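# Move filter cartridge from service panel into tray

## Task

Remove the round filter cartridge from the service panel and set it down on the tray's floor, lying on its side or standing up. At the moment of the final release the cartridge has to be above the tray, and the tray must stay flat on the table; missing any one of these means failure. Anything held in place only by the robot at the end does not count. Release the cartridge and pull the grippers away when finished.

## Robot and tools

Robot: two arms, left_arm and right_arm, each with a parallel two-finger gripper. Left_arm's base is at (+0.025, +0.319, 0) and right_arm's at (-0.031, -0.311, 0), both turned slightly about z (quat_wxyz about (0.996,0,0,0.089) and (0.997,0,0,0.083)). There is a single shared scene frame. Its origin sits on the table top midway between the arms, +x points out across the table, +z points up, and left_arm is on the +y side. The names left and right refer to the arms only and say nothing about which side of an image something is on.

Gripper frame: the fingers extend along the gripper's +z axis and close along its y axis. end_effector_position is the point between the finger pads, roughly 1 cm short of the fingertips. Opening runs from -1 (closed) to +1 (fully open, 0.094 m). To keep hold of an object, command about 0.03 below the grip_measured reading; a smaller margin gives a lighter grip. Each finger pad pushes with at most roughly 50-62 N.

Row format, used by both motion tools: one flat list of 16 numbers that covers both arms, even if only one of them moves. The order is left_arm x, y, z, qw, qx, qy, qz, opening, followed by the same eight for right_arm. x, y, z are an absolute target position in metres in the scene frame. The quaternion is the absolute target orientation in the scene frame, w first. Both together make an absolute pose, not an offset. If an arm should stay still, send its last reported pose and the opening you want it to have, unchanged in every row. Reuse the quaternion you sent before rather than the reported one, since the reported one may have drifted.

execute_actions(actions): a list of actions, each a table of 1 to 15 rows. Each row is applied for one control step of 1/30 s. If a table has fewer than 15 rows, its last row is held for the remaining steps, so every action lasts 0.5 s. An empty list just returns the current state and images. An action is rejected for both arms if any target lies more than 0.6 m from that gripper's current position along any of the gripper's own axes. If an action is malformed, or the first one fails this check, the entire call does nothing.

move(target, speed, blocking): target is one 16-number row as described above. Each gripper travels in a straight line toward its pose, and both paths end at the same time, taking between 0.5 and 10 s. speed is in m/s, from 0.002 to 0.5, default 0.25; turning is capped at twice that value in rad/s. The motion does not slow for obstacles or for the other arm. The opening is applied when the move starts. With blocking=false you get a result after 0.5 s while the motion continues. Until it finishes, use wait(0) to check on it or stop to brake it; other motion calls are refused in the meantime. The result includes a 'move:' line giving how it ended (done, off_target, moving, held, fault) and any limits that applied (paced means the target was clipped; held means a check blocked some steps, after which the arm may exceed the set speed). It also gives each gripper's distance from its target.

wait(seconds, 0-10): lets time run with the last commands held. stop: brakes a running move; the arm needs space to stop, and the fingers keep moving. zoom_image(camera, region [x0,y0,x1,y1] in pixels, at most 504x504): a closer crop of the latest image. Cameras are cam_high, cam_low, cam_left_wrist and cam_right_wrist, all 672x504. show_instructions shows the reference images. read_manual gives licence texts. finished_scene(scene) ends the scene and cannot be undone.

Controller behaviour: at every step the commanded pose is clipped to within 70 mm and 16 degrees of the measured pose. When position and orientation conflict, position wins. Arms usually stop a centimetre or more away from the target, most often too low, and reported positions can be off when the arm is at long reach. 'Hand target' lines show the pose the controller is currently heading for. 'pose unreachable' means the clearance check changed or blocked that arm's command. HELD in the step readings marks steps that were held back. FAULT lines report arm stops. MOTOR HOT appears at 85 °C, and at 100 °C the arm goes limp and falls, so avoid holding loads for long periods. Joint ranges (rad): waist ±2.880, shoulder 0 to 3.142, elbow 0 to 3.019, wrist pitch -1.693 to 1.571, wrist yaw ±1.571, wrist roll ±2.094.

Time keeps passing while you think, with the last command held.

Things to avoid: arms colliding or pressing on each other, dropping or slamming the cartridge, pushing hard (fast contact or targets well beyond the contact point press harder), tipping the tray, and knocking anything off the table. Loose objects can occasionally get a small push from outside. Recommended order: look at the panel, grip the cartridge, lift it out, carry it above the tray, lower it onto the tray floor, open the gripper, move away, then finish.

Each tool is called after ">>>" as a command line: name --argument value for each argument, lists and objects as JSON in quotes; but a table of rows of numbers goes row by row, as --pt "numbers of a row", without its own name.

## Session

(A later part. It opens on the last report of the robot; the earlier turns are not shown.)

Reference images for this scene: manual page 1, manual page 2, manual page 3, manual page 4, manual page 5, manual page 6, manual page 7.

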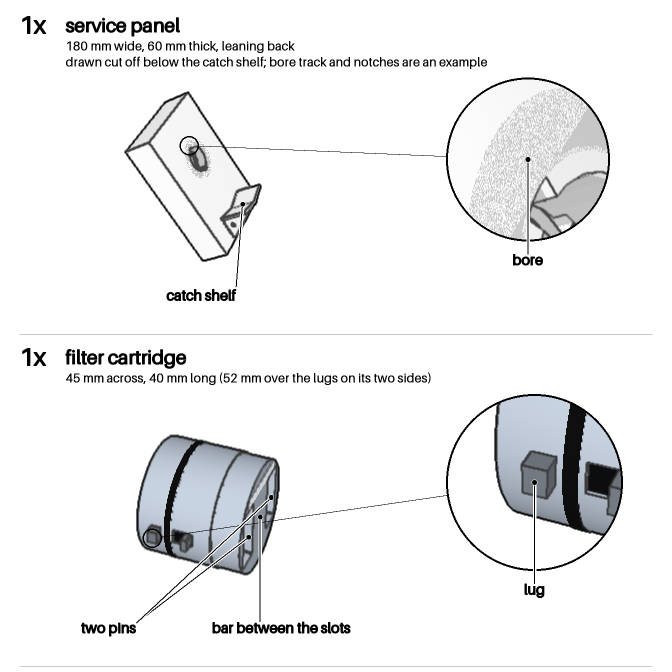

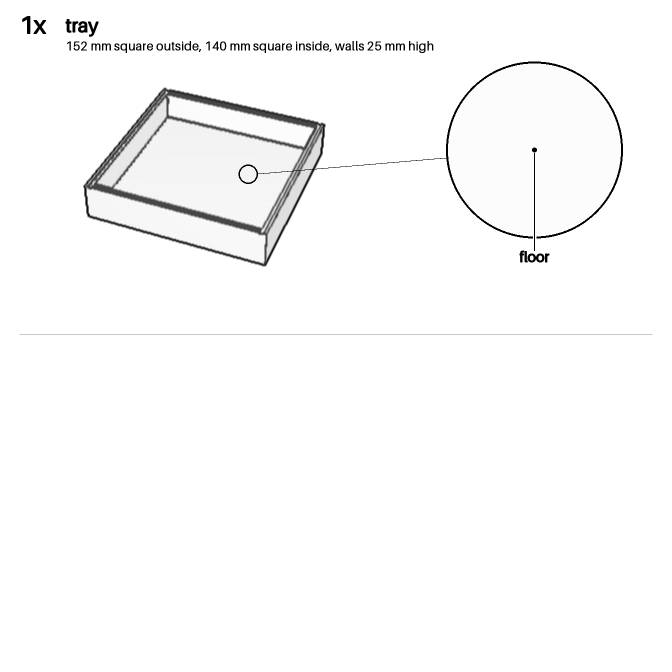

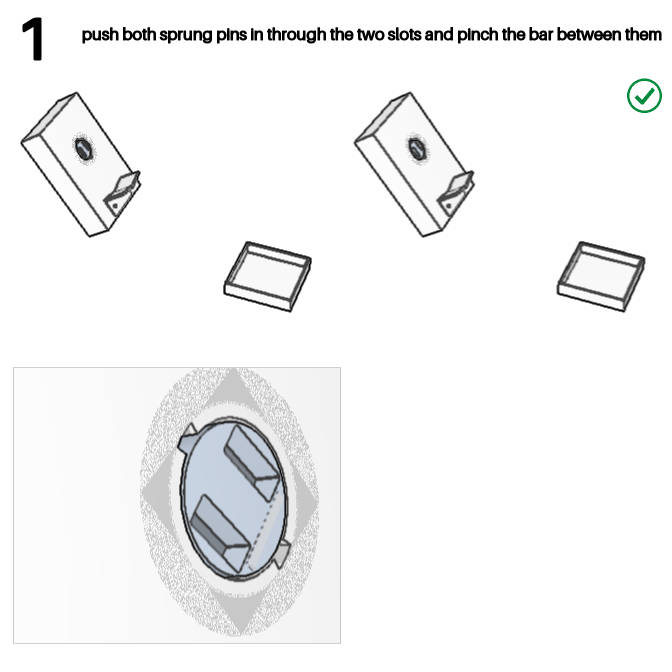

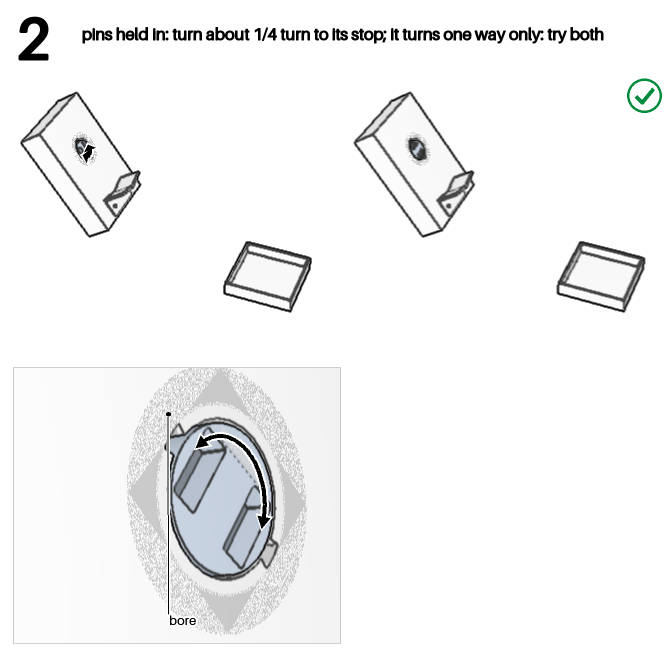

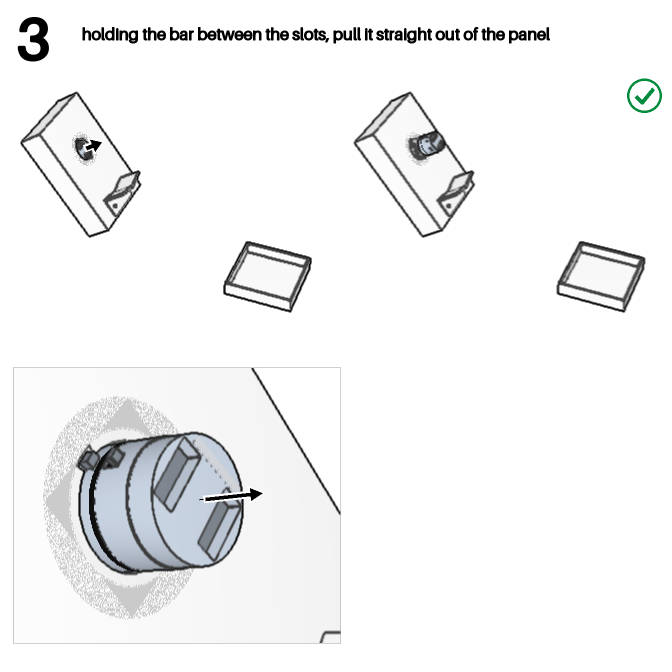

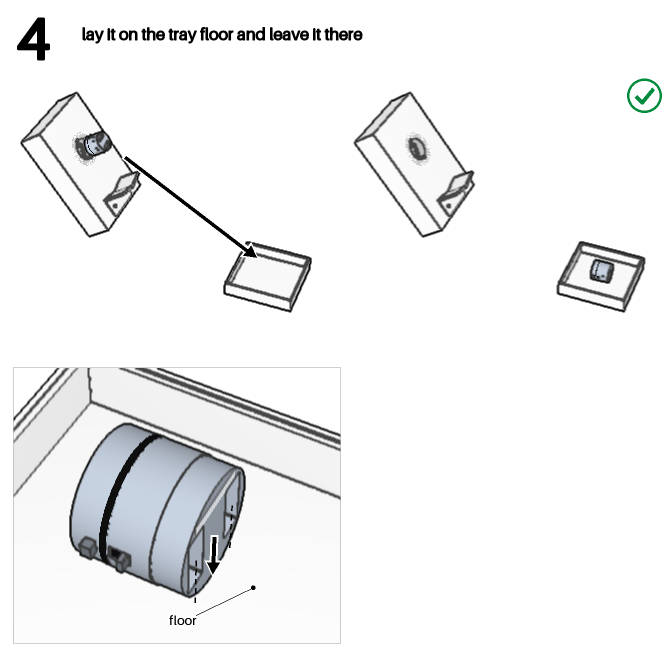

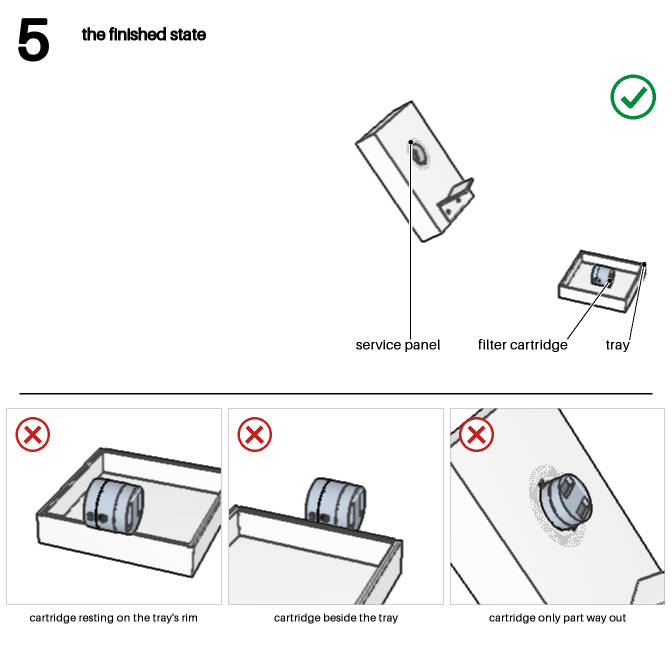

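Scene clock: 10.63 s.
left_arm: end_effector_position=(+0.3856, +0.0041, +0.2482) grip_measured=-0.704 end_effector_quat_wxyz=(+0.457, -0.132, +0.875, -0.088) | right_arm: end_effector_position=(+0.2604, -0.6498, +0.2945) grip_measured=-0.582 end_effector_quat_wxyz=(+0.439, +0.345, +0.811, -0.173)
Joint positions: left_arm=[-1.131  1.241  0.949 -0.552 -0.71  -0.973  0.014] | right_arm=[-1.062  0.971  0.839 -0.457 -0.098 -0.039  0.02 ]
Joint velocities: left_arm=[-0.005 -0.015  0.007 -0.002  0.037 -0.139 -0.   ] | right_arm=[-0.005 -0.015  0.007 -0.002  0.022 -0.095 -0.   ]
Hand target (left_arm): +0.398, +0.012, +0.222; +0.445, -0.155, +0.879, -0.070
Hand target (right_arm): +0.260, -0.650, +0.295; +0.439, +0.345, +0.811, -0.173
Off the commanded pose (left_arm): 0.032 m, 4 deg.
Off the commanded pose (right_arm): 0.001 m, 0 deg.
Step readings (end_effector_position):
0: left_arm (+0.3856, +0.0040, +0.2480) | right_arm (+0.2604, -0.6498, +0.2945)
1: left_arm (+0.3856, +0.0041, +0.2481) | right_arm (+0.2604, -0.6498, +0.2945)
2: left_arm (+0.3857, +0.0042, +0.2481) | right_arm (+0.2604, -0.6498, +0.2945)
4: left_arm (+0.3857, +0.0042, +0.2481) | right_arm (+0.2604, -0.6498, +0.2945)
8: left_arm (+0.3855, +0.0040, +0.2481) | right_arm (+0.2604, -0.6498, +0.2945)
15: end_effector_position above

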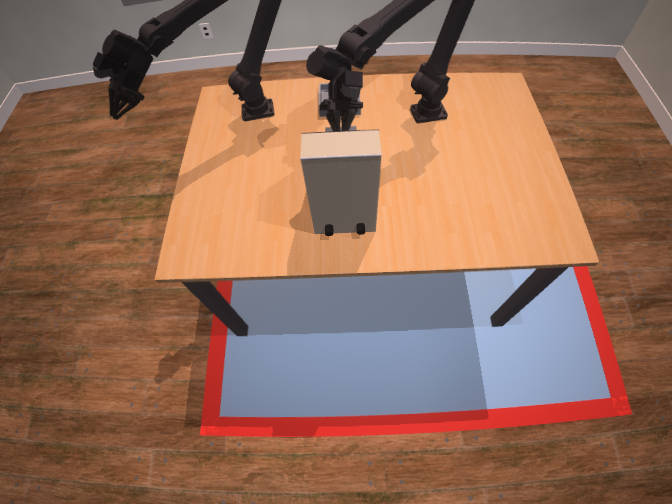

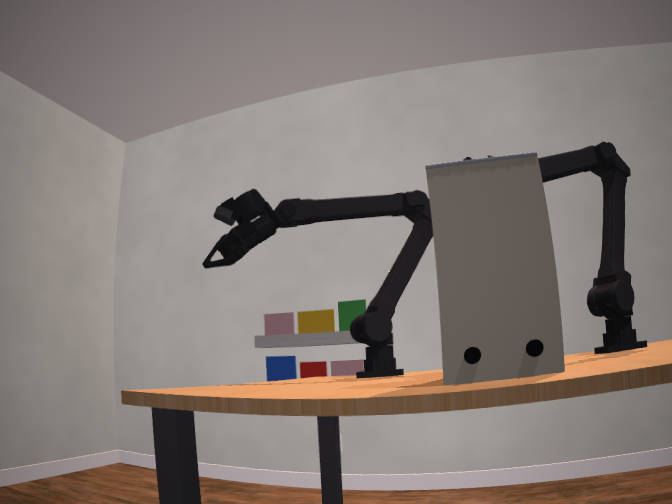

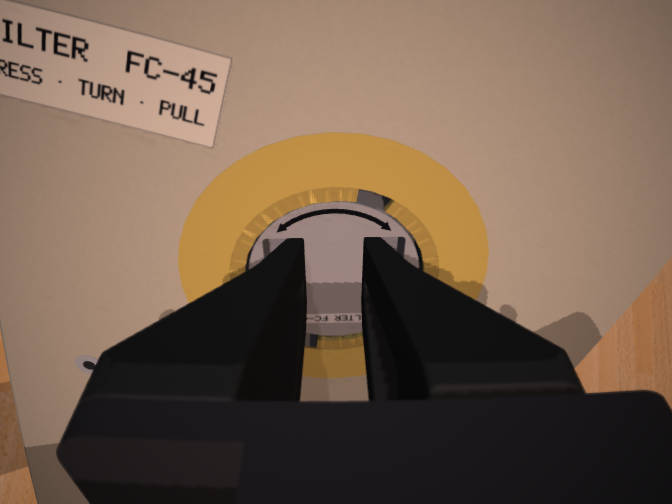

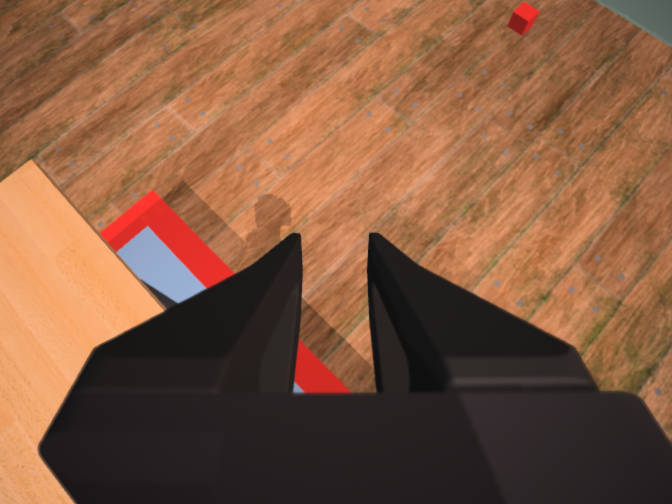

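>>> move --target '[0.389,0.006,0.243,0.364,-0.536,0.707,-0.285,-0.735,0.26,-0.65,0.295,0.439,0.345,0.811,-0.173,-0.585]' --speed 0.4

>>> move --target '[0.365,-0.003,0.288,0.370,-0.535,0.700,-0.295,-0.6,0.26,-0.65,0.295,0.439,0.345,0.811,-0.173,-0.585]' --speed 0.06

Scene clock: 14.27 s.
left_arm: end_effector_position=(+0.3842, +0.0051, +0.2488) grip_measured=-0.704 end_effector_quat_wxyz=(+0.363, -0.528, +0.710, -0.291) | right_arm: end_effector_position=(+0.2604, -0.6498, +0.2945) grip_measured=-0.582 end_effector_quat_wxyz=(+0.439, +0.345, +0.811, -0.173)
Joint positions: left_arm=[-1.134  1.238  0.949 -0.56  -0.714 -1.955  0.014] | right_arm=[-1.062  0.971  0.839 -0.457 -0.098 -0.039  0.02 ]
Joint velocities: left_arm=[-0.005 -0.015 -0.017 -0.007 -0.022 -0.022  0.   ] | right_arm=[-0.005 -0.005  0.002  0.002  0.007 -0.095 -0.   ]
Hand target (left_arm): +0.389, +0.006, +0.243; +0.364, -0.536, +0.707, -0.285
Hand target (right_arm): +0.260, -0.650, +0.295; +0.439, +0.345, +0.811, -0.173
Off the commanded pose (left_arm): 0.008 m, 1 deg.
Off the commanded pose (right_arm): 0.001 m, 0 deg.
move: done

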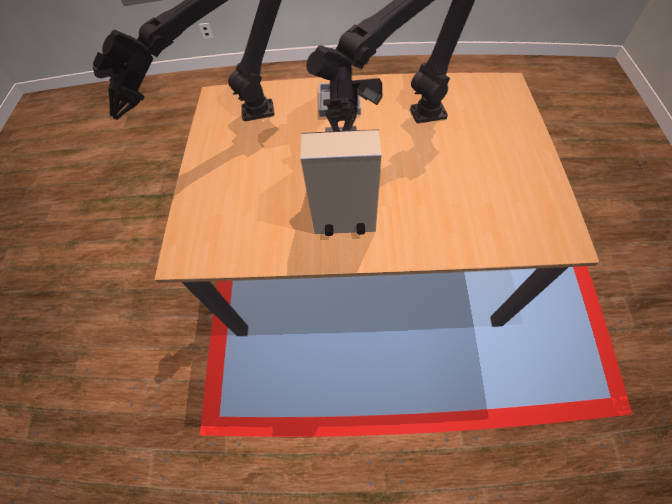

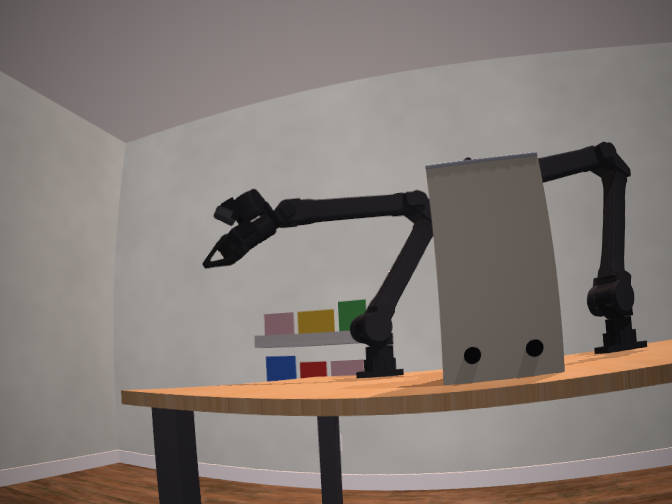

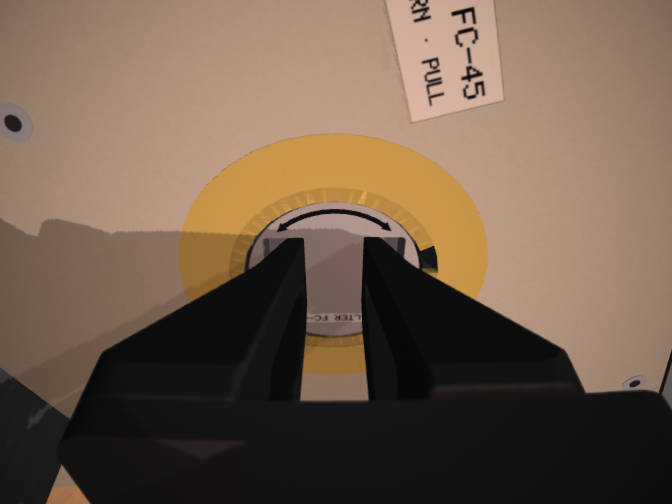

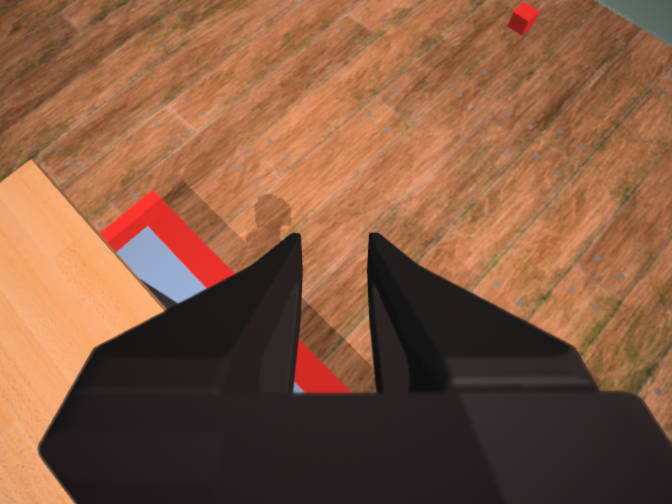

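Scene clock: 15.43 s.
left_arm: end_effector_position=(+0.3599, +0.0101, +0.2571) grip_measured=-0.602 end_effector_quat_wxyz=(+0.373, -0.529, +0.713, -0.269) | right_arm: end_effector_position=(+0.2604, -0.6498, +0.2945) grip_measured=-0.582 end_effector_quat_wxyz=(+0.439, +0.345, +0.811, -0.173)
Joint positions: left_arm=[-1.189  1.211  0.966 -0.692 -0.772 -2.023  0.019] | right_arm=[-1.062  0.971  0.839 -0.457 -0.098 -0.039  0.02 ]
Joint velocities: left_arm=[-0.024 -0.005  0.007  0.002 -0.037 -0.007  0.001] | right_arm=[ 0.005 -0.005 -0.007  0.007 -0.051 -0.022 -0.001]
Hand target (left_arm): +0.364, -0.002, +0.288; +0.370, -0.535, +0.700, -0.295
Hand target (right_arm): +0.260, -0.650, +0.295; +0.439, +0.345, +0.811, -0.173
Off the commanded pose (left_arm): 0.034 m, 3 deg.
Off the commanded pose (right_arm): 0.001 m, 0 deg.
move: off_target (left_arm)

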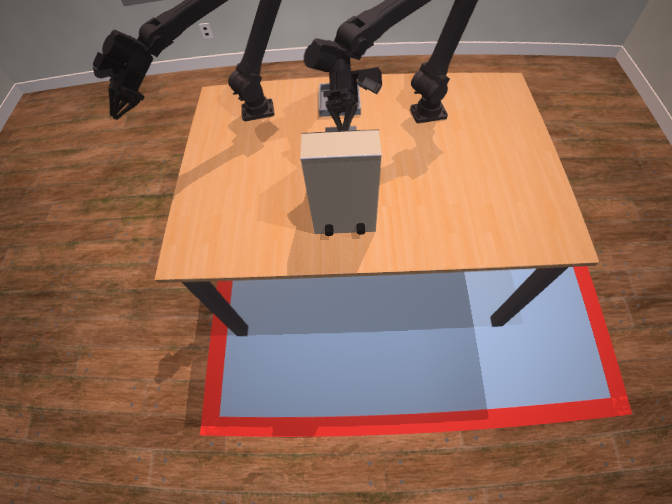

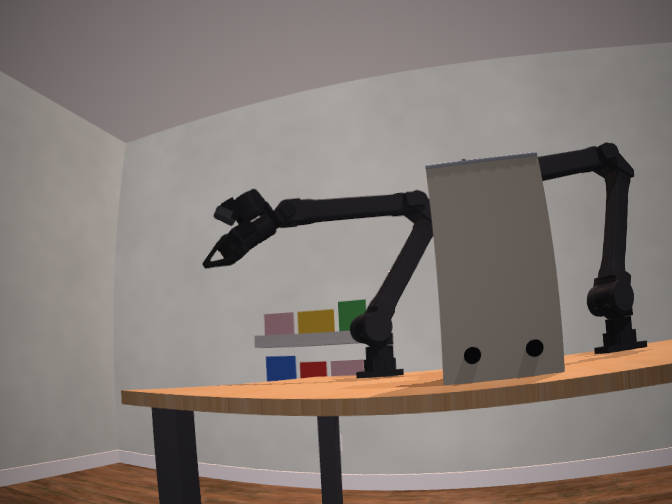

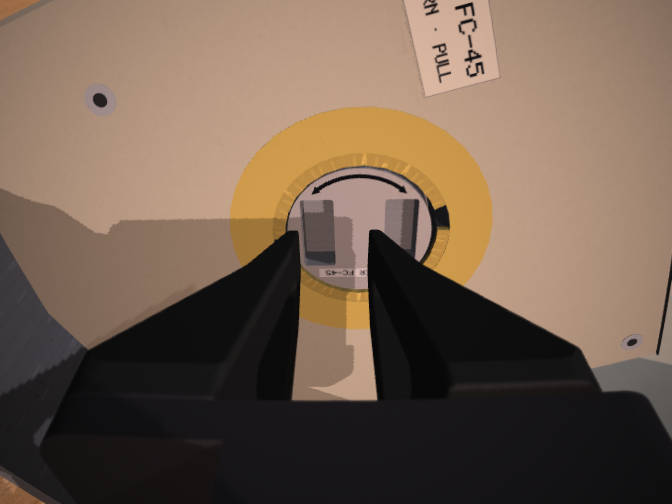

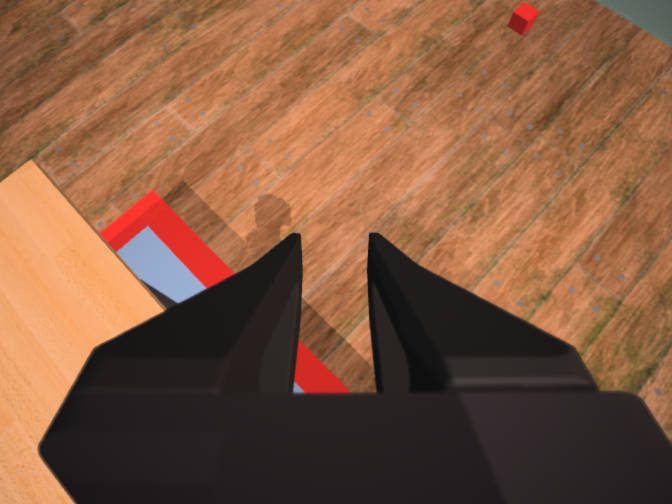

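>>> move --target '[0.35,-0.005,0.31,0.455,0.154,0.874,0.08,-0.585,0.26,-0.65,0.295,0.439,0.345,0.811,-0.173,-0.585]' --speed 0.5

>>> move --target '[0.368,0.006,0.250,0.269,0.7136,0.530,0.3706,-0.585,0.26,-0.65,0.295,0.439,0.345,0.811,-0.173,-0.585]' --speed 0.5

>>> zoom_image --camera "cam_left_wrist" --region '[235,130,435,330]'

Scene clock: 18.30 s.
left_arm: end_effector_position=(+0.3462, +0.0081, +0.2793) grip_measured=-0.587 end_effector_quat_wxyz=(+0.440, +0.159, +0.878, +0.101) | right_arm: end_effector_position=(+0.2604, -0.6498, +0.2945) grip_measured=-0.582 end_effector_quat_wxyz=(+0.439, +0.345, +0.811, -0.173)
Joint positions: left_arm=[-1.225  1.207  1.037 -0.845 -0.798 -0.45   0.019] | right_arm=[-1.062  0.971  0.839 -0.457 -0.098 -0.039  0.02 ]
Joint velocities: left_arm=[ 0.005 -0.005 -0.002 -0.002 -0.037 -0.066 -0.   ] | right_arm=[-0.015 -0.005  0.007 -0.002 -0.066 -0.037 -0.001]
Hand target (left_arm): +0.349, -0.004, +0.310; +0.455, +0.154, +0.873, +0.080
Hand target (right_arm): +0.260, -0.650, +0.295; +0.439, +0.345, +0.811, -0.173
Off the commanded pose (left_arm): 0.034 m, 3 deg.
Off the commanded pose (right_arm): 0.001 m, 0 deg.
move: off_target (left_arm)

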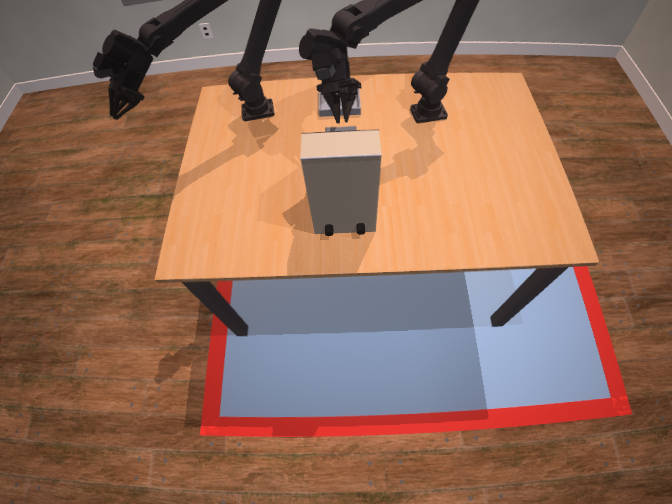

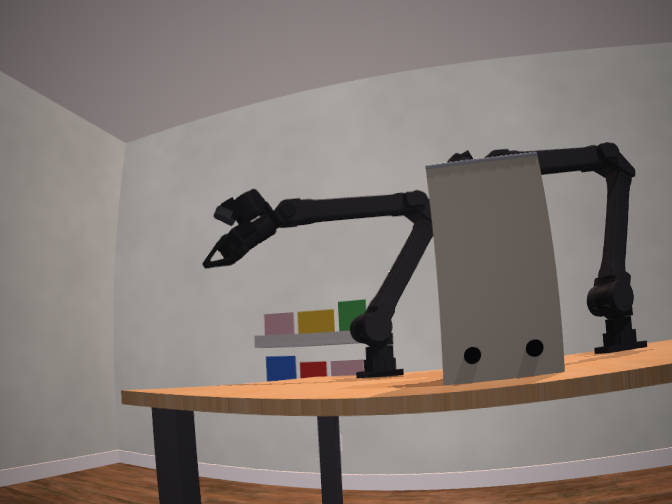

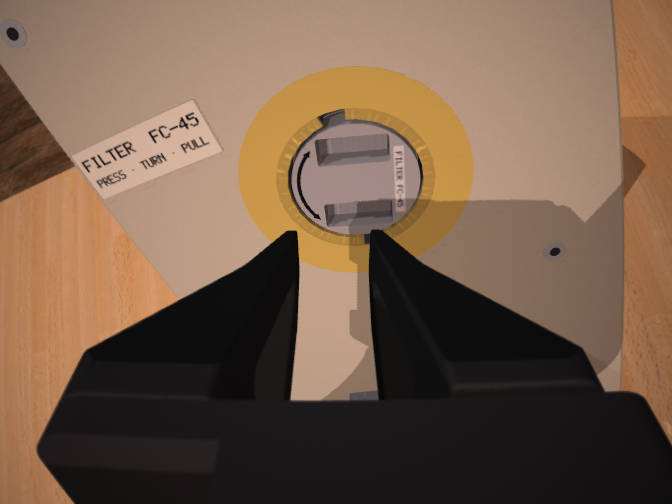

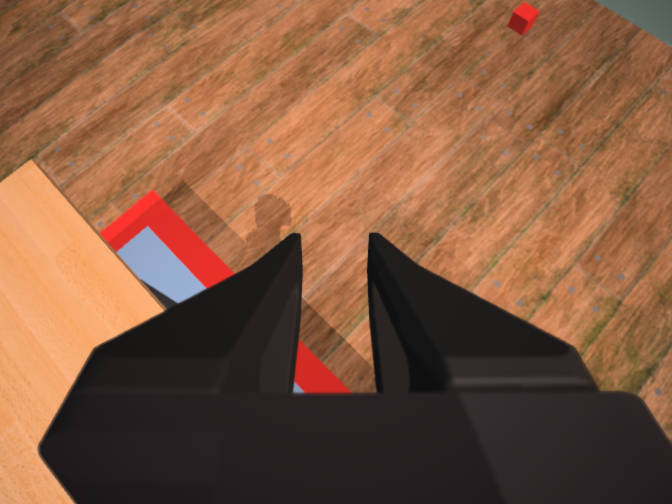

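Scene clock: 20.53 s.
left_arm: end_effector_position=(+0.3659, +0.0029, +0.2623) grip_measured=-0.587 end_effector_quat_wxyz=(+0.278, +0.709, +0.533, +0.369) | right_arm: end_effector_position=(+0.2604, -0.6498, +0.2945) grip_measured=-0.582 end_effector_quat_wxyz=(+0.439, +0.345, +0.811, -0.173)
Joint positions: left_arm=[-1.184  1.225  0.986 -0.677 -0.765  1.117  0.019] | right_arm=[-1.062  0.971  0.839 -0.457 -0.098 -0.039  0.02 ]
Joint velocities: left_arm=[-0.005  0.005 -0.017 -0.012  0.037 -0.022  0.001] | right_arm=[-0.015 -0.005 -0.017  0.012 -0.051  0.007  0.   ]
Hand target (left_arm): +0.368, +0.006, +0.250; +0.269, +0.713, +0.530, +0.371
Hand target (right_arm): +0.260, -0.650, +0.295; +0.439, +0.345, +0.811, -0.173
Off the commanded pose (left_arm): 0.013 m, 1 deg.
Off the commanded pose (right_arm): 0.001 m, 0 deg.
move: off_target (left_arm)

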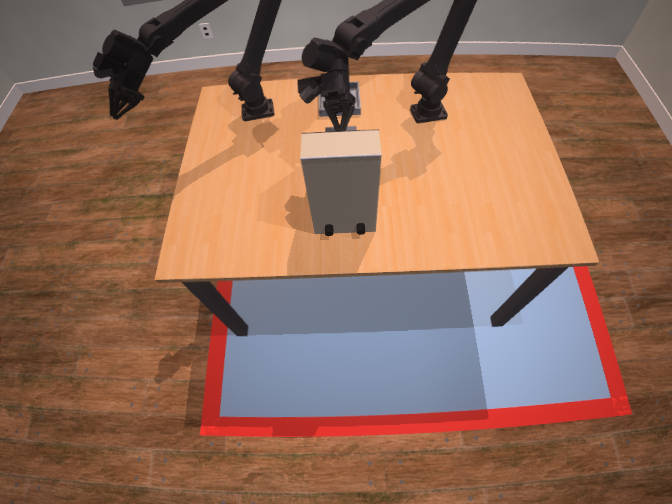

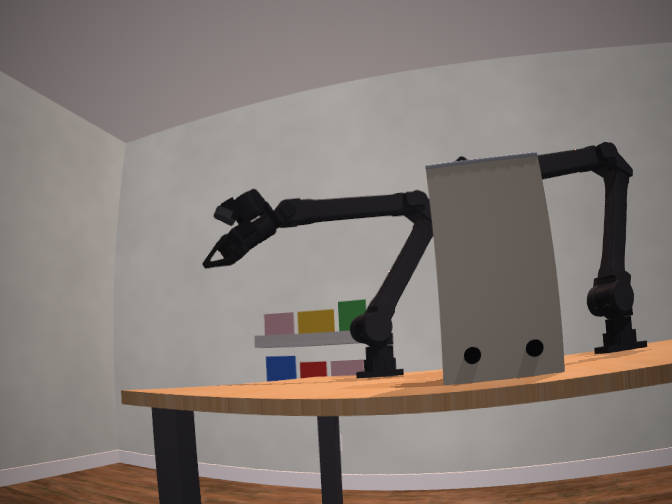

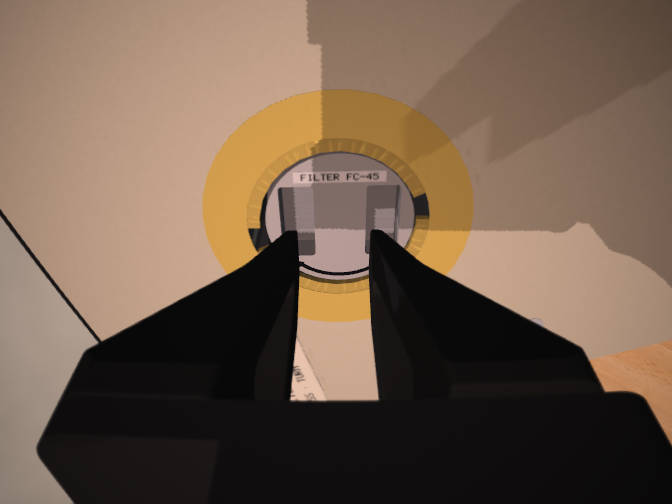

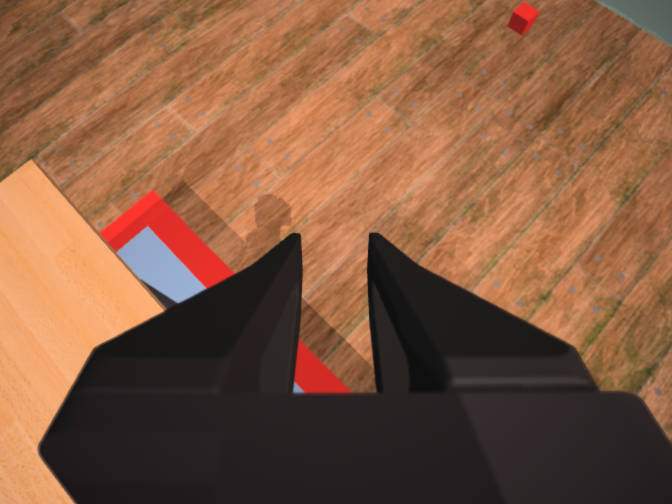

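Region (235, 130, 435, 330) of cam_left_wrist's 672x504 image, scaled by 2.520, with more detail than that image has.

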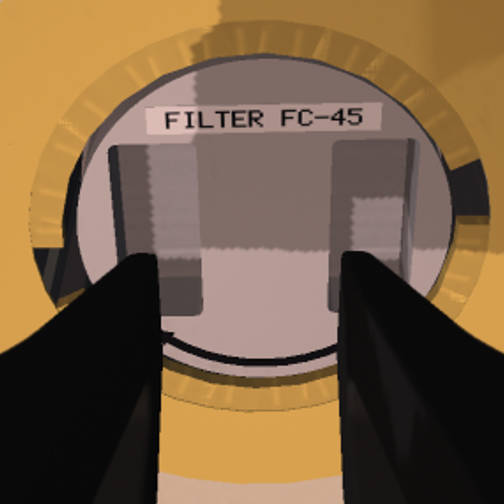

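>>> move --target '[0.3755,0.006,0.2415,0.272,0.709,0.536,0.368,-0.585,0.26,-0.65,0.295,0.439,0.345,0.811,-0.173,-0.585]' --speed 0.04

>>> zoom_image --camera "cam_left_wrist" --region '[235,130,435,330]'

Scene clock: 21.87 s.
left_arm: end_effector_position=(+0.3734, +0.0040, +0.2545) grip_measured=-0.587 end_effector_quat_wxyz=(+0.281, +0.704, +0.538, +0.368) | right_arm: end_effector_position=(+0.2604, -0.6498, +0.2945) grip_measured=-0.582 end_effector_quat_wxyz=(+0.439, +0.345, +0.811, -0.173)
Joint positions: left_arm=[-1.166  1.237  0.973 -0.637 -0.754  1.123  0.019] | right_arm=[-1.062  0.971  0.839 -0.457 -0.098 -0.039  0.02 ]
Joint velocities: left_arm=[-0.015 -0.005 -0.007 -0.007 -0.022  0.051  0.001] | right_arm=[-0.015 -0.015  0.002 -0.002 -0.051  0.007 -0.002]
Hand target (left_arm): +0.375, +0.006, +0.242; +0.272, +0.709, +0.536, +0.368
Hand target (right_arm): +0.260, -0.650, +0.295; +0.439, +0.345, +0.811, -0.173
Off the commanded pose (left_arm): 0.013 m, 1 deg.
Off the commanded pose (right_arm): 0.001 m, 0 deg.
move: off_target (left_arm)

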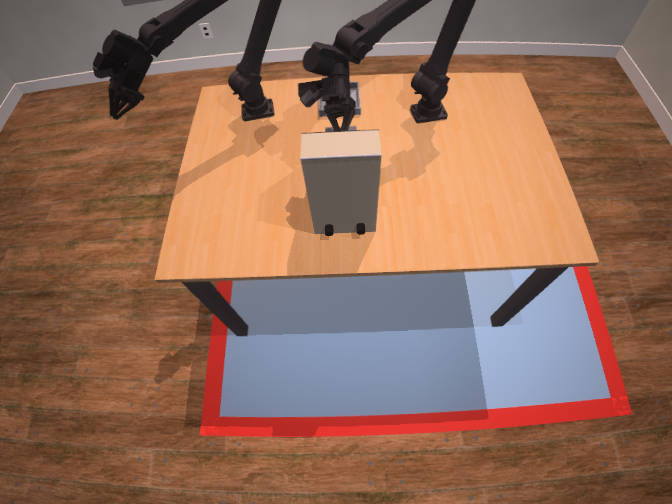

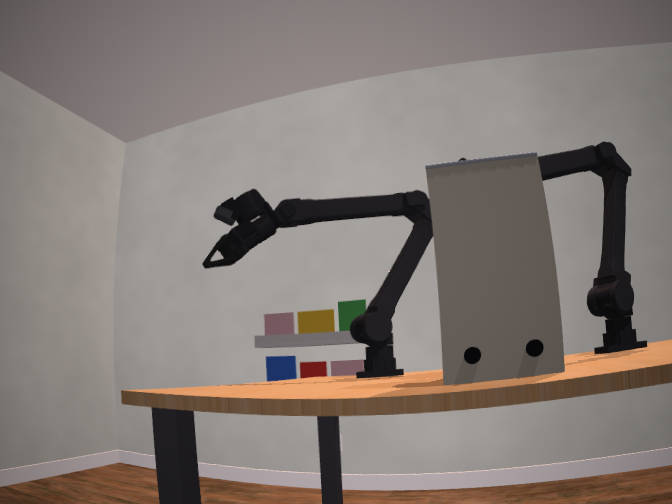

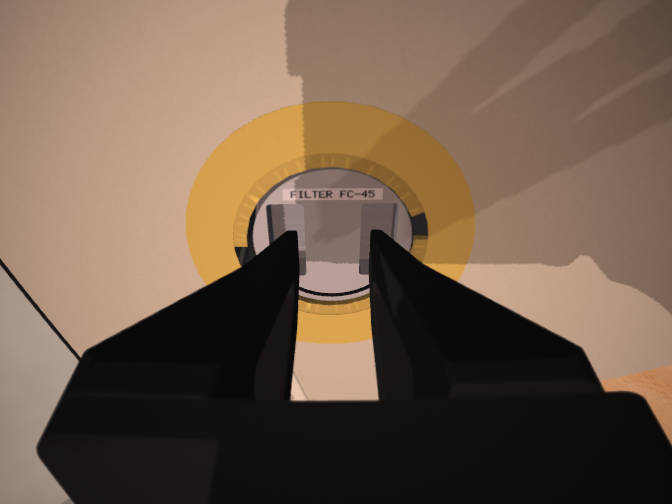

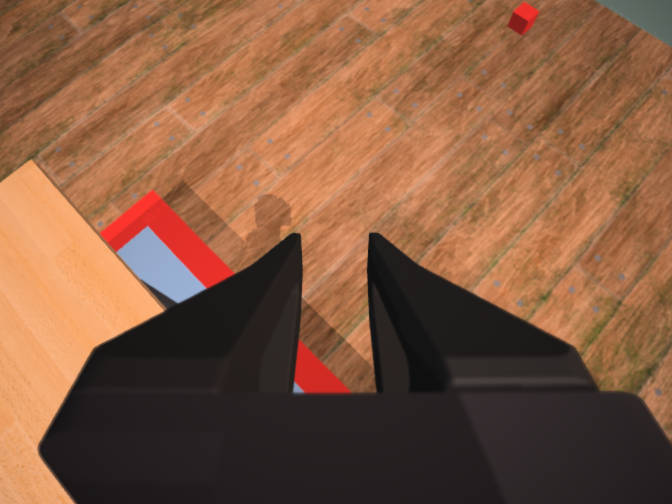

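Region (235, 130, 435, 330) of cam_left_wrist's 672x504 image, scaled by 2.520, with more detail than that image has.

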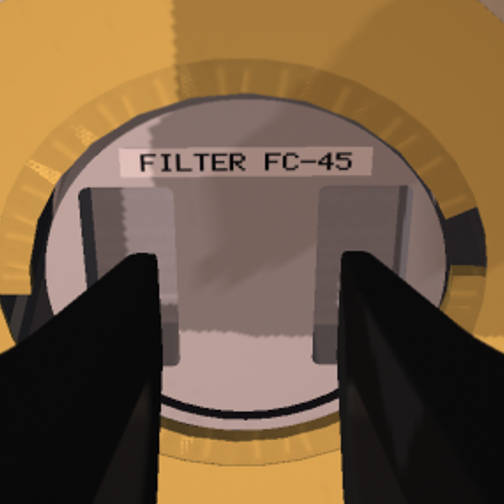

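>>> execute_actions --actions '[[[0.3765,0.006,0.2405,0.272,0.709,0.536,0.368,-0.585,0.26,-0.65,0.295,0.439,0.345,0.811,-0.173,-0.585],[0.3775,0.006,0.24,0.272,0.709,0.536,0.368,-0.585,0.26,-0.65,0.295,0.439,0.345,0.811,-0.173,-0.585],[0.3785,0.0055,0.239,0.272,0.709,0.536,0.368,-0.585,0.26,-0.65,0.295,0.439,0.345,0.811,-0.173,-0.585],[0.3795,0.0055,0.2385,0.272,0.709,0.536,0.368,-0.585,0.26,-0.65,0.295,0.439,0.345,0.811,-0.173,-0.585],[0.3805,0.0055,0.238,0.272,0.709,0.536,0.368,-0.585,0.26,-0.65,0.295,0.439,0.345,0.811,-0.173,-0.585],[0.3815,0.005,0.237,0.272,0.709,0.536,0.368,-0.585,0.26,-0.65,0.295,0.439,0.345,0.811,-0.173,-0.585],[0.3825,0.005,0.2365,0.272,0.709,0.536,0.368,-0.585,0.26,-0.65,0.295,0.439,0.345,0.811,-0.173,-0.585],[0.3835,0.005,0.236,0.272,0.709,0.536,0.368,-0.585,0.26,-0.65,0.295,0.439,0.345,0.811,-0.173,-0.585]],[[0.391,0.007,0.228,0.272,0.709,0.536,0.368,-0.62,0.26,-0.65,0.295,0.439,0.345,0.811,-0.173,-0.585]],[[0.400,0.010,0.219,0.268,0.711,0.538,0.364,-0.64,0.26,-0.65,0.295,0.439,0.345,0.811,-0.173,-0.585]]]'

Scene clock: 24.07 s.
left_arm: end_effector_position=(+0.3845, +0.0012, +0.2473) grip_measured=-0.637 end_effector_quat_wxyz=(+0.290, +0.709, +0.531, +0.362) | right_arm: end_effector_position=(+0.2604, -0.6498, +0.2945) grip_measured=-0.582 end_effector_quat_wxyz=(+0.439, +0.345, +0.811, -0.173)
Joint positions: left_arm=[-1.14   1.252  0.959 -0.567 -0.72   1.171  0.017] | right_arm=[-1.062  0.971  0.839 -0.457 -0.098 -0.039  0.02 ]
Joint velocities: left_arm=[-0.005 -0.015  0.007 -0.017 -0.037  0.037  0.001] | right_arm=[-0.015  0.005  0.012 -0.007 -0.007 -0.007 -0.   ]
Hand target (left_arm): +0.398, +0.011, +0.220; +0.268, +0.711, +0.539, +0.364
Hand target (right_arm): +0.260, -0.650, +0.295; +0.439, +0.345, +0.811, -0.173
Off the commanded pose (left_arm): 0.033 m, 3 deg.
Off the commanded pose (right_arm): 0.001 m, 0 deg.
Step readings (end_effector_position; steps 1 to 15: 1st action; 16 to 30: 2nd action; 31 to 45: 3rd action):
0: left_arm (+0.3734, +0.0040, +0.2545) | right_arm (+0.2604, -0.6498, +0.2945)
1: left_arm (+0.3734, +0.0038, +0.2545) | right_arm (+0.2604, -0.6498, +0.2945)
2: left_arm (+0.3736, +0.0036, +0.2546) | right_arm (+0.2604, -0.6498, +0.2945)
4: left_arm (+0.3745, +0.0029, +0.2546) | right_arm (+0.2604, -0.6498, +0.2945)
8: left_arm (+0.3782, +0.0024, +0.2532) | right_arm (+0.2604, -0.6498, +0.2945)
15: left_arm (+0.3816, +0.0030, +0.2498) | right_arm (+0.2604, -0.6498, +0.2945)
16: left_arm (+0.3821, +0.0021, +0.2493) | right_arm (+0.2604, -0.6498, +0.2945)
17: left_arm (+0.3832, +0.0015, +0.2489) | right_arm (+0.2604, -0.6498, +0.2945)
19: left_arm (+0.3837, +0.0014, +0.2483) | right_arm (+0.2604, -0.6498, +0.2945)
23: left_arm (+0.3838, +0.0013, +0.2482) | right_arm (+0.2604, -0.6498, +0.2945)
30: left_arm (+0.3838, +0.0013, +0.2482) | right_arm (+0.2604, -0.6498, +0.2945)
31: left_arm (+0.3841, +0.0011, +0.2477) | right_arm (+0.2604, -0.6498, +0.2945)
32: left_arm (+0.3846, +0.0013, +0.2471) | right_arm (+0.2604, -0.6498, +0.2945)
34: left_arm (+0.3844, +0.0013, +0.2472) | right_arm (+0.2604, -0.6498, +0.2945)
38: left_arm (+0.3845, +0.0013, +0.2472) | right_arm (+0.2604, -0.6498, +0.2945)
45: end_effector_position above

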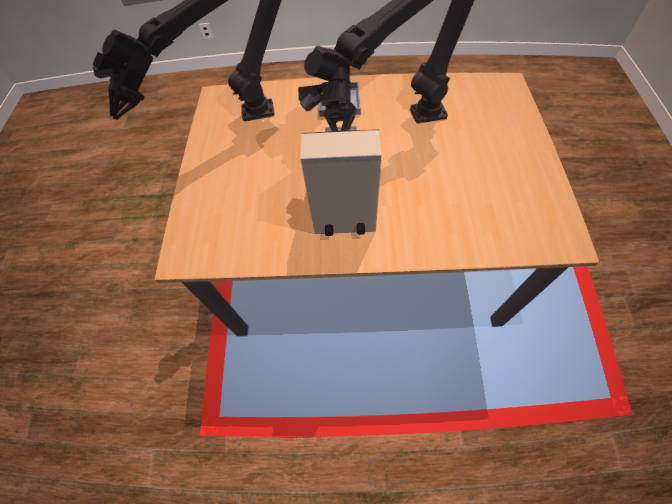

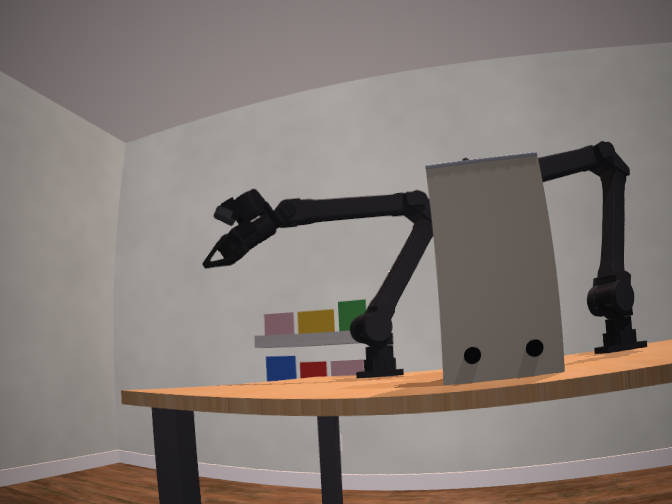

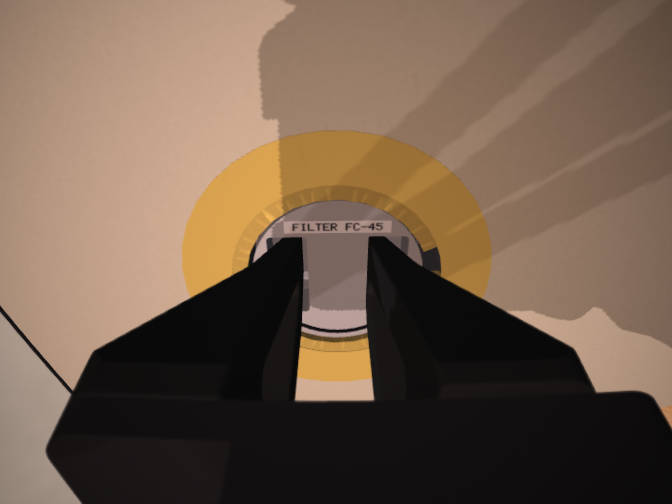

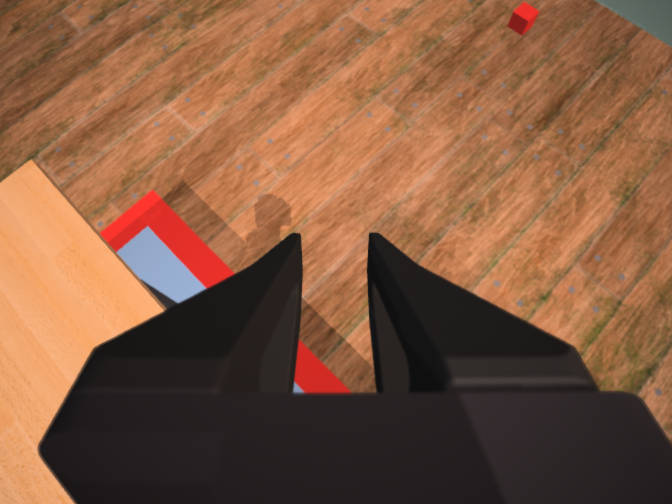

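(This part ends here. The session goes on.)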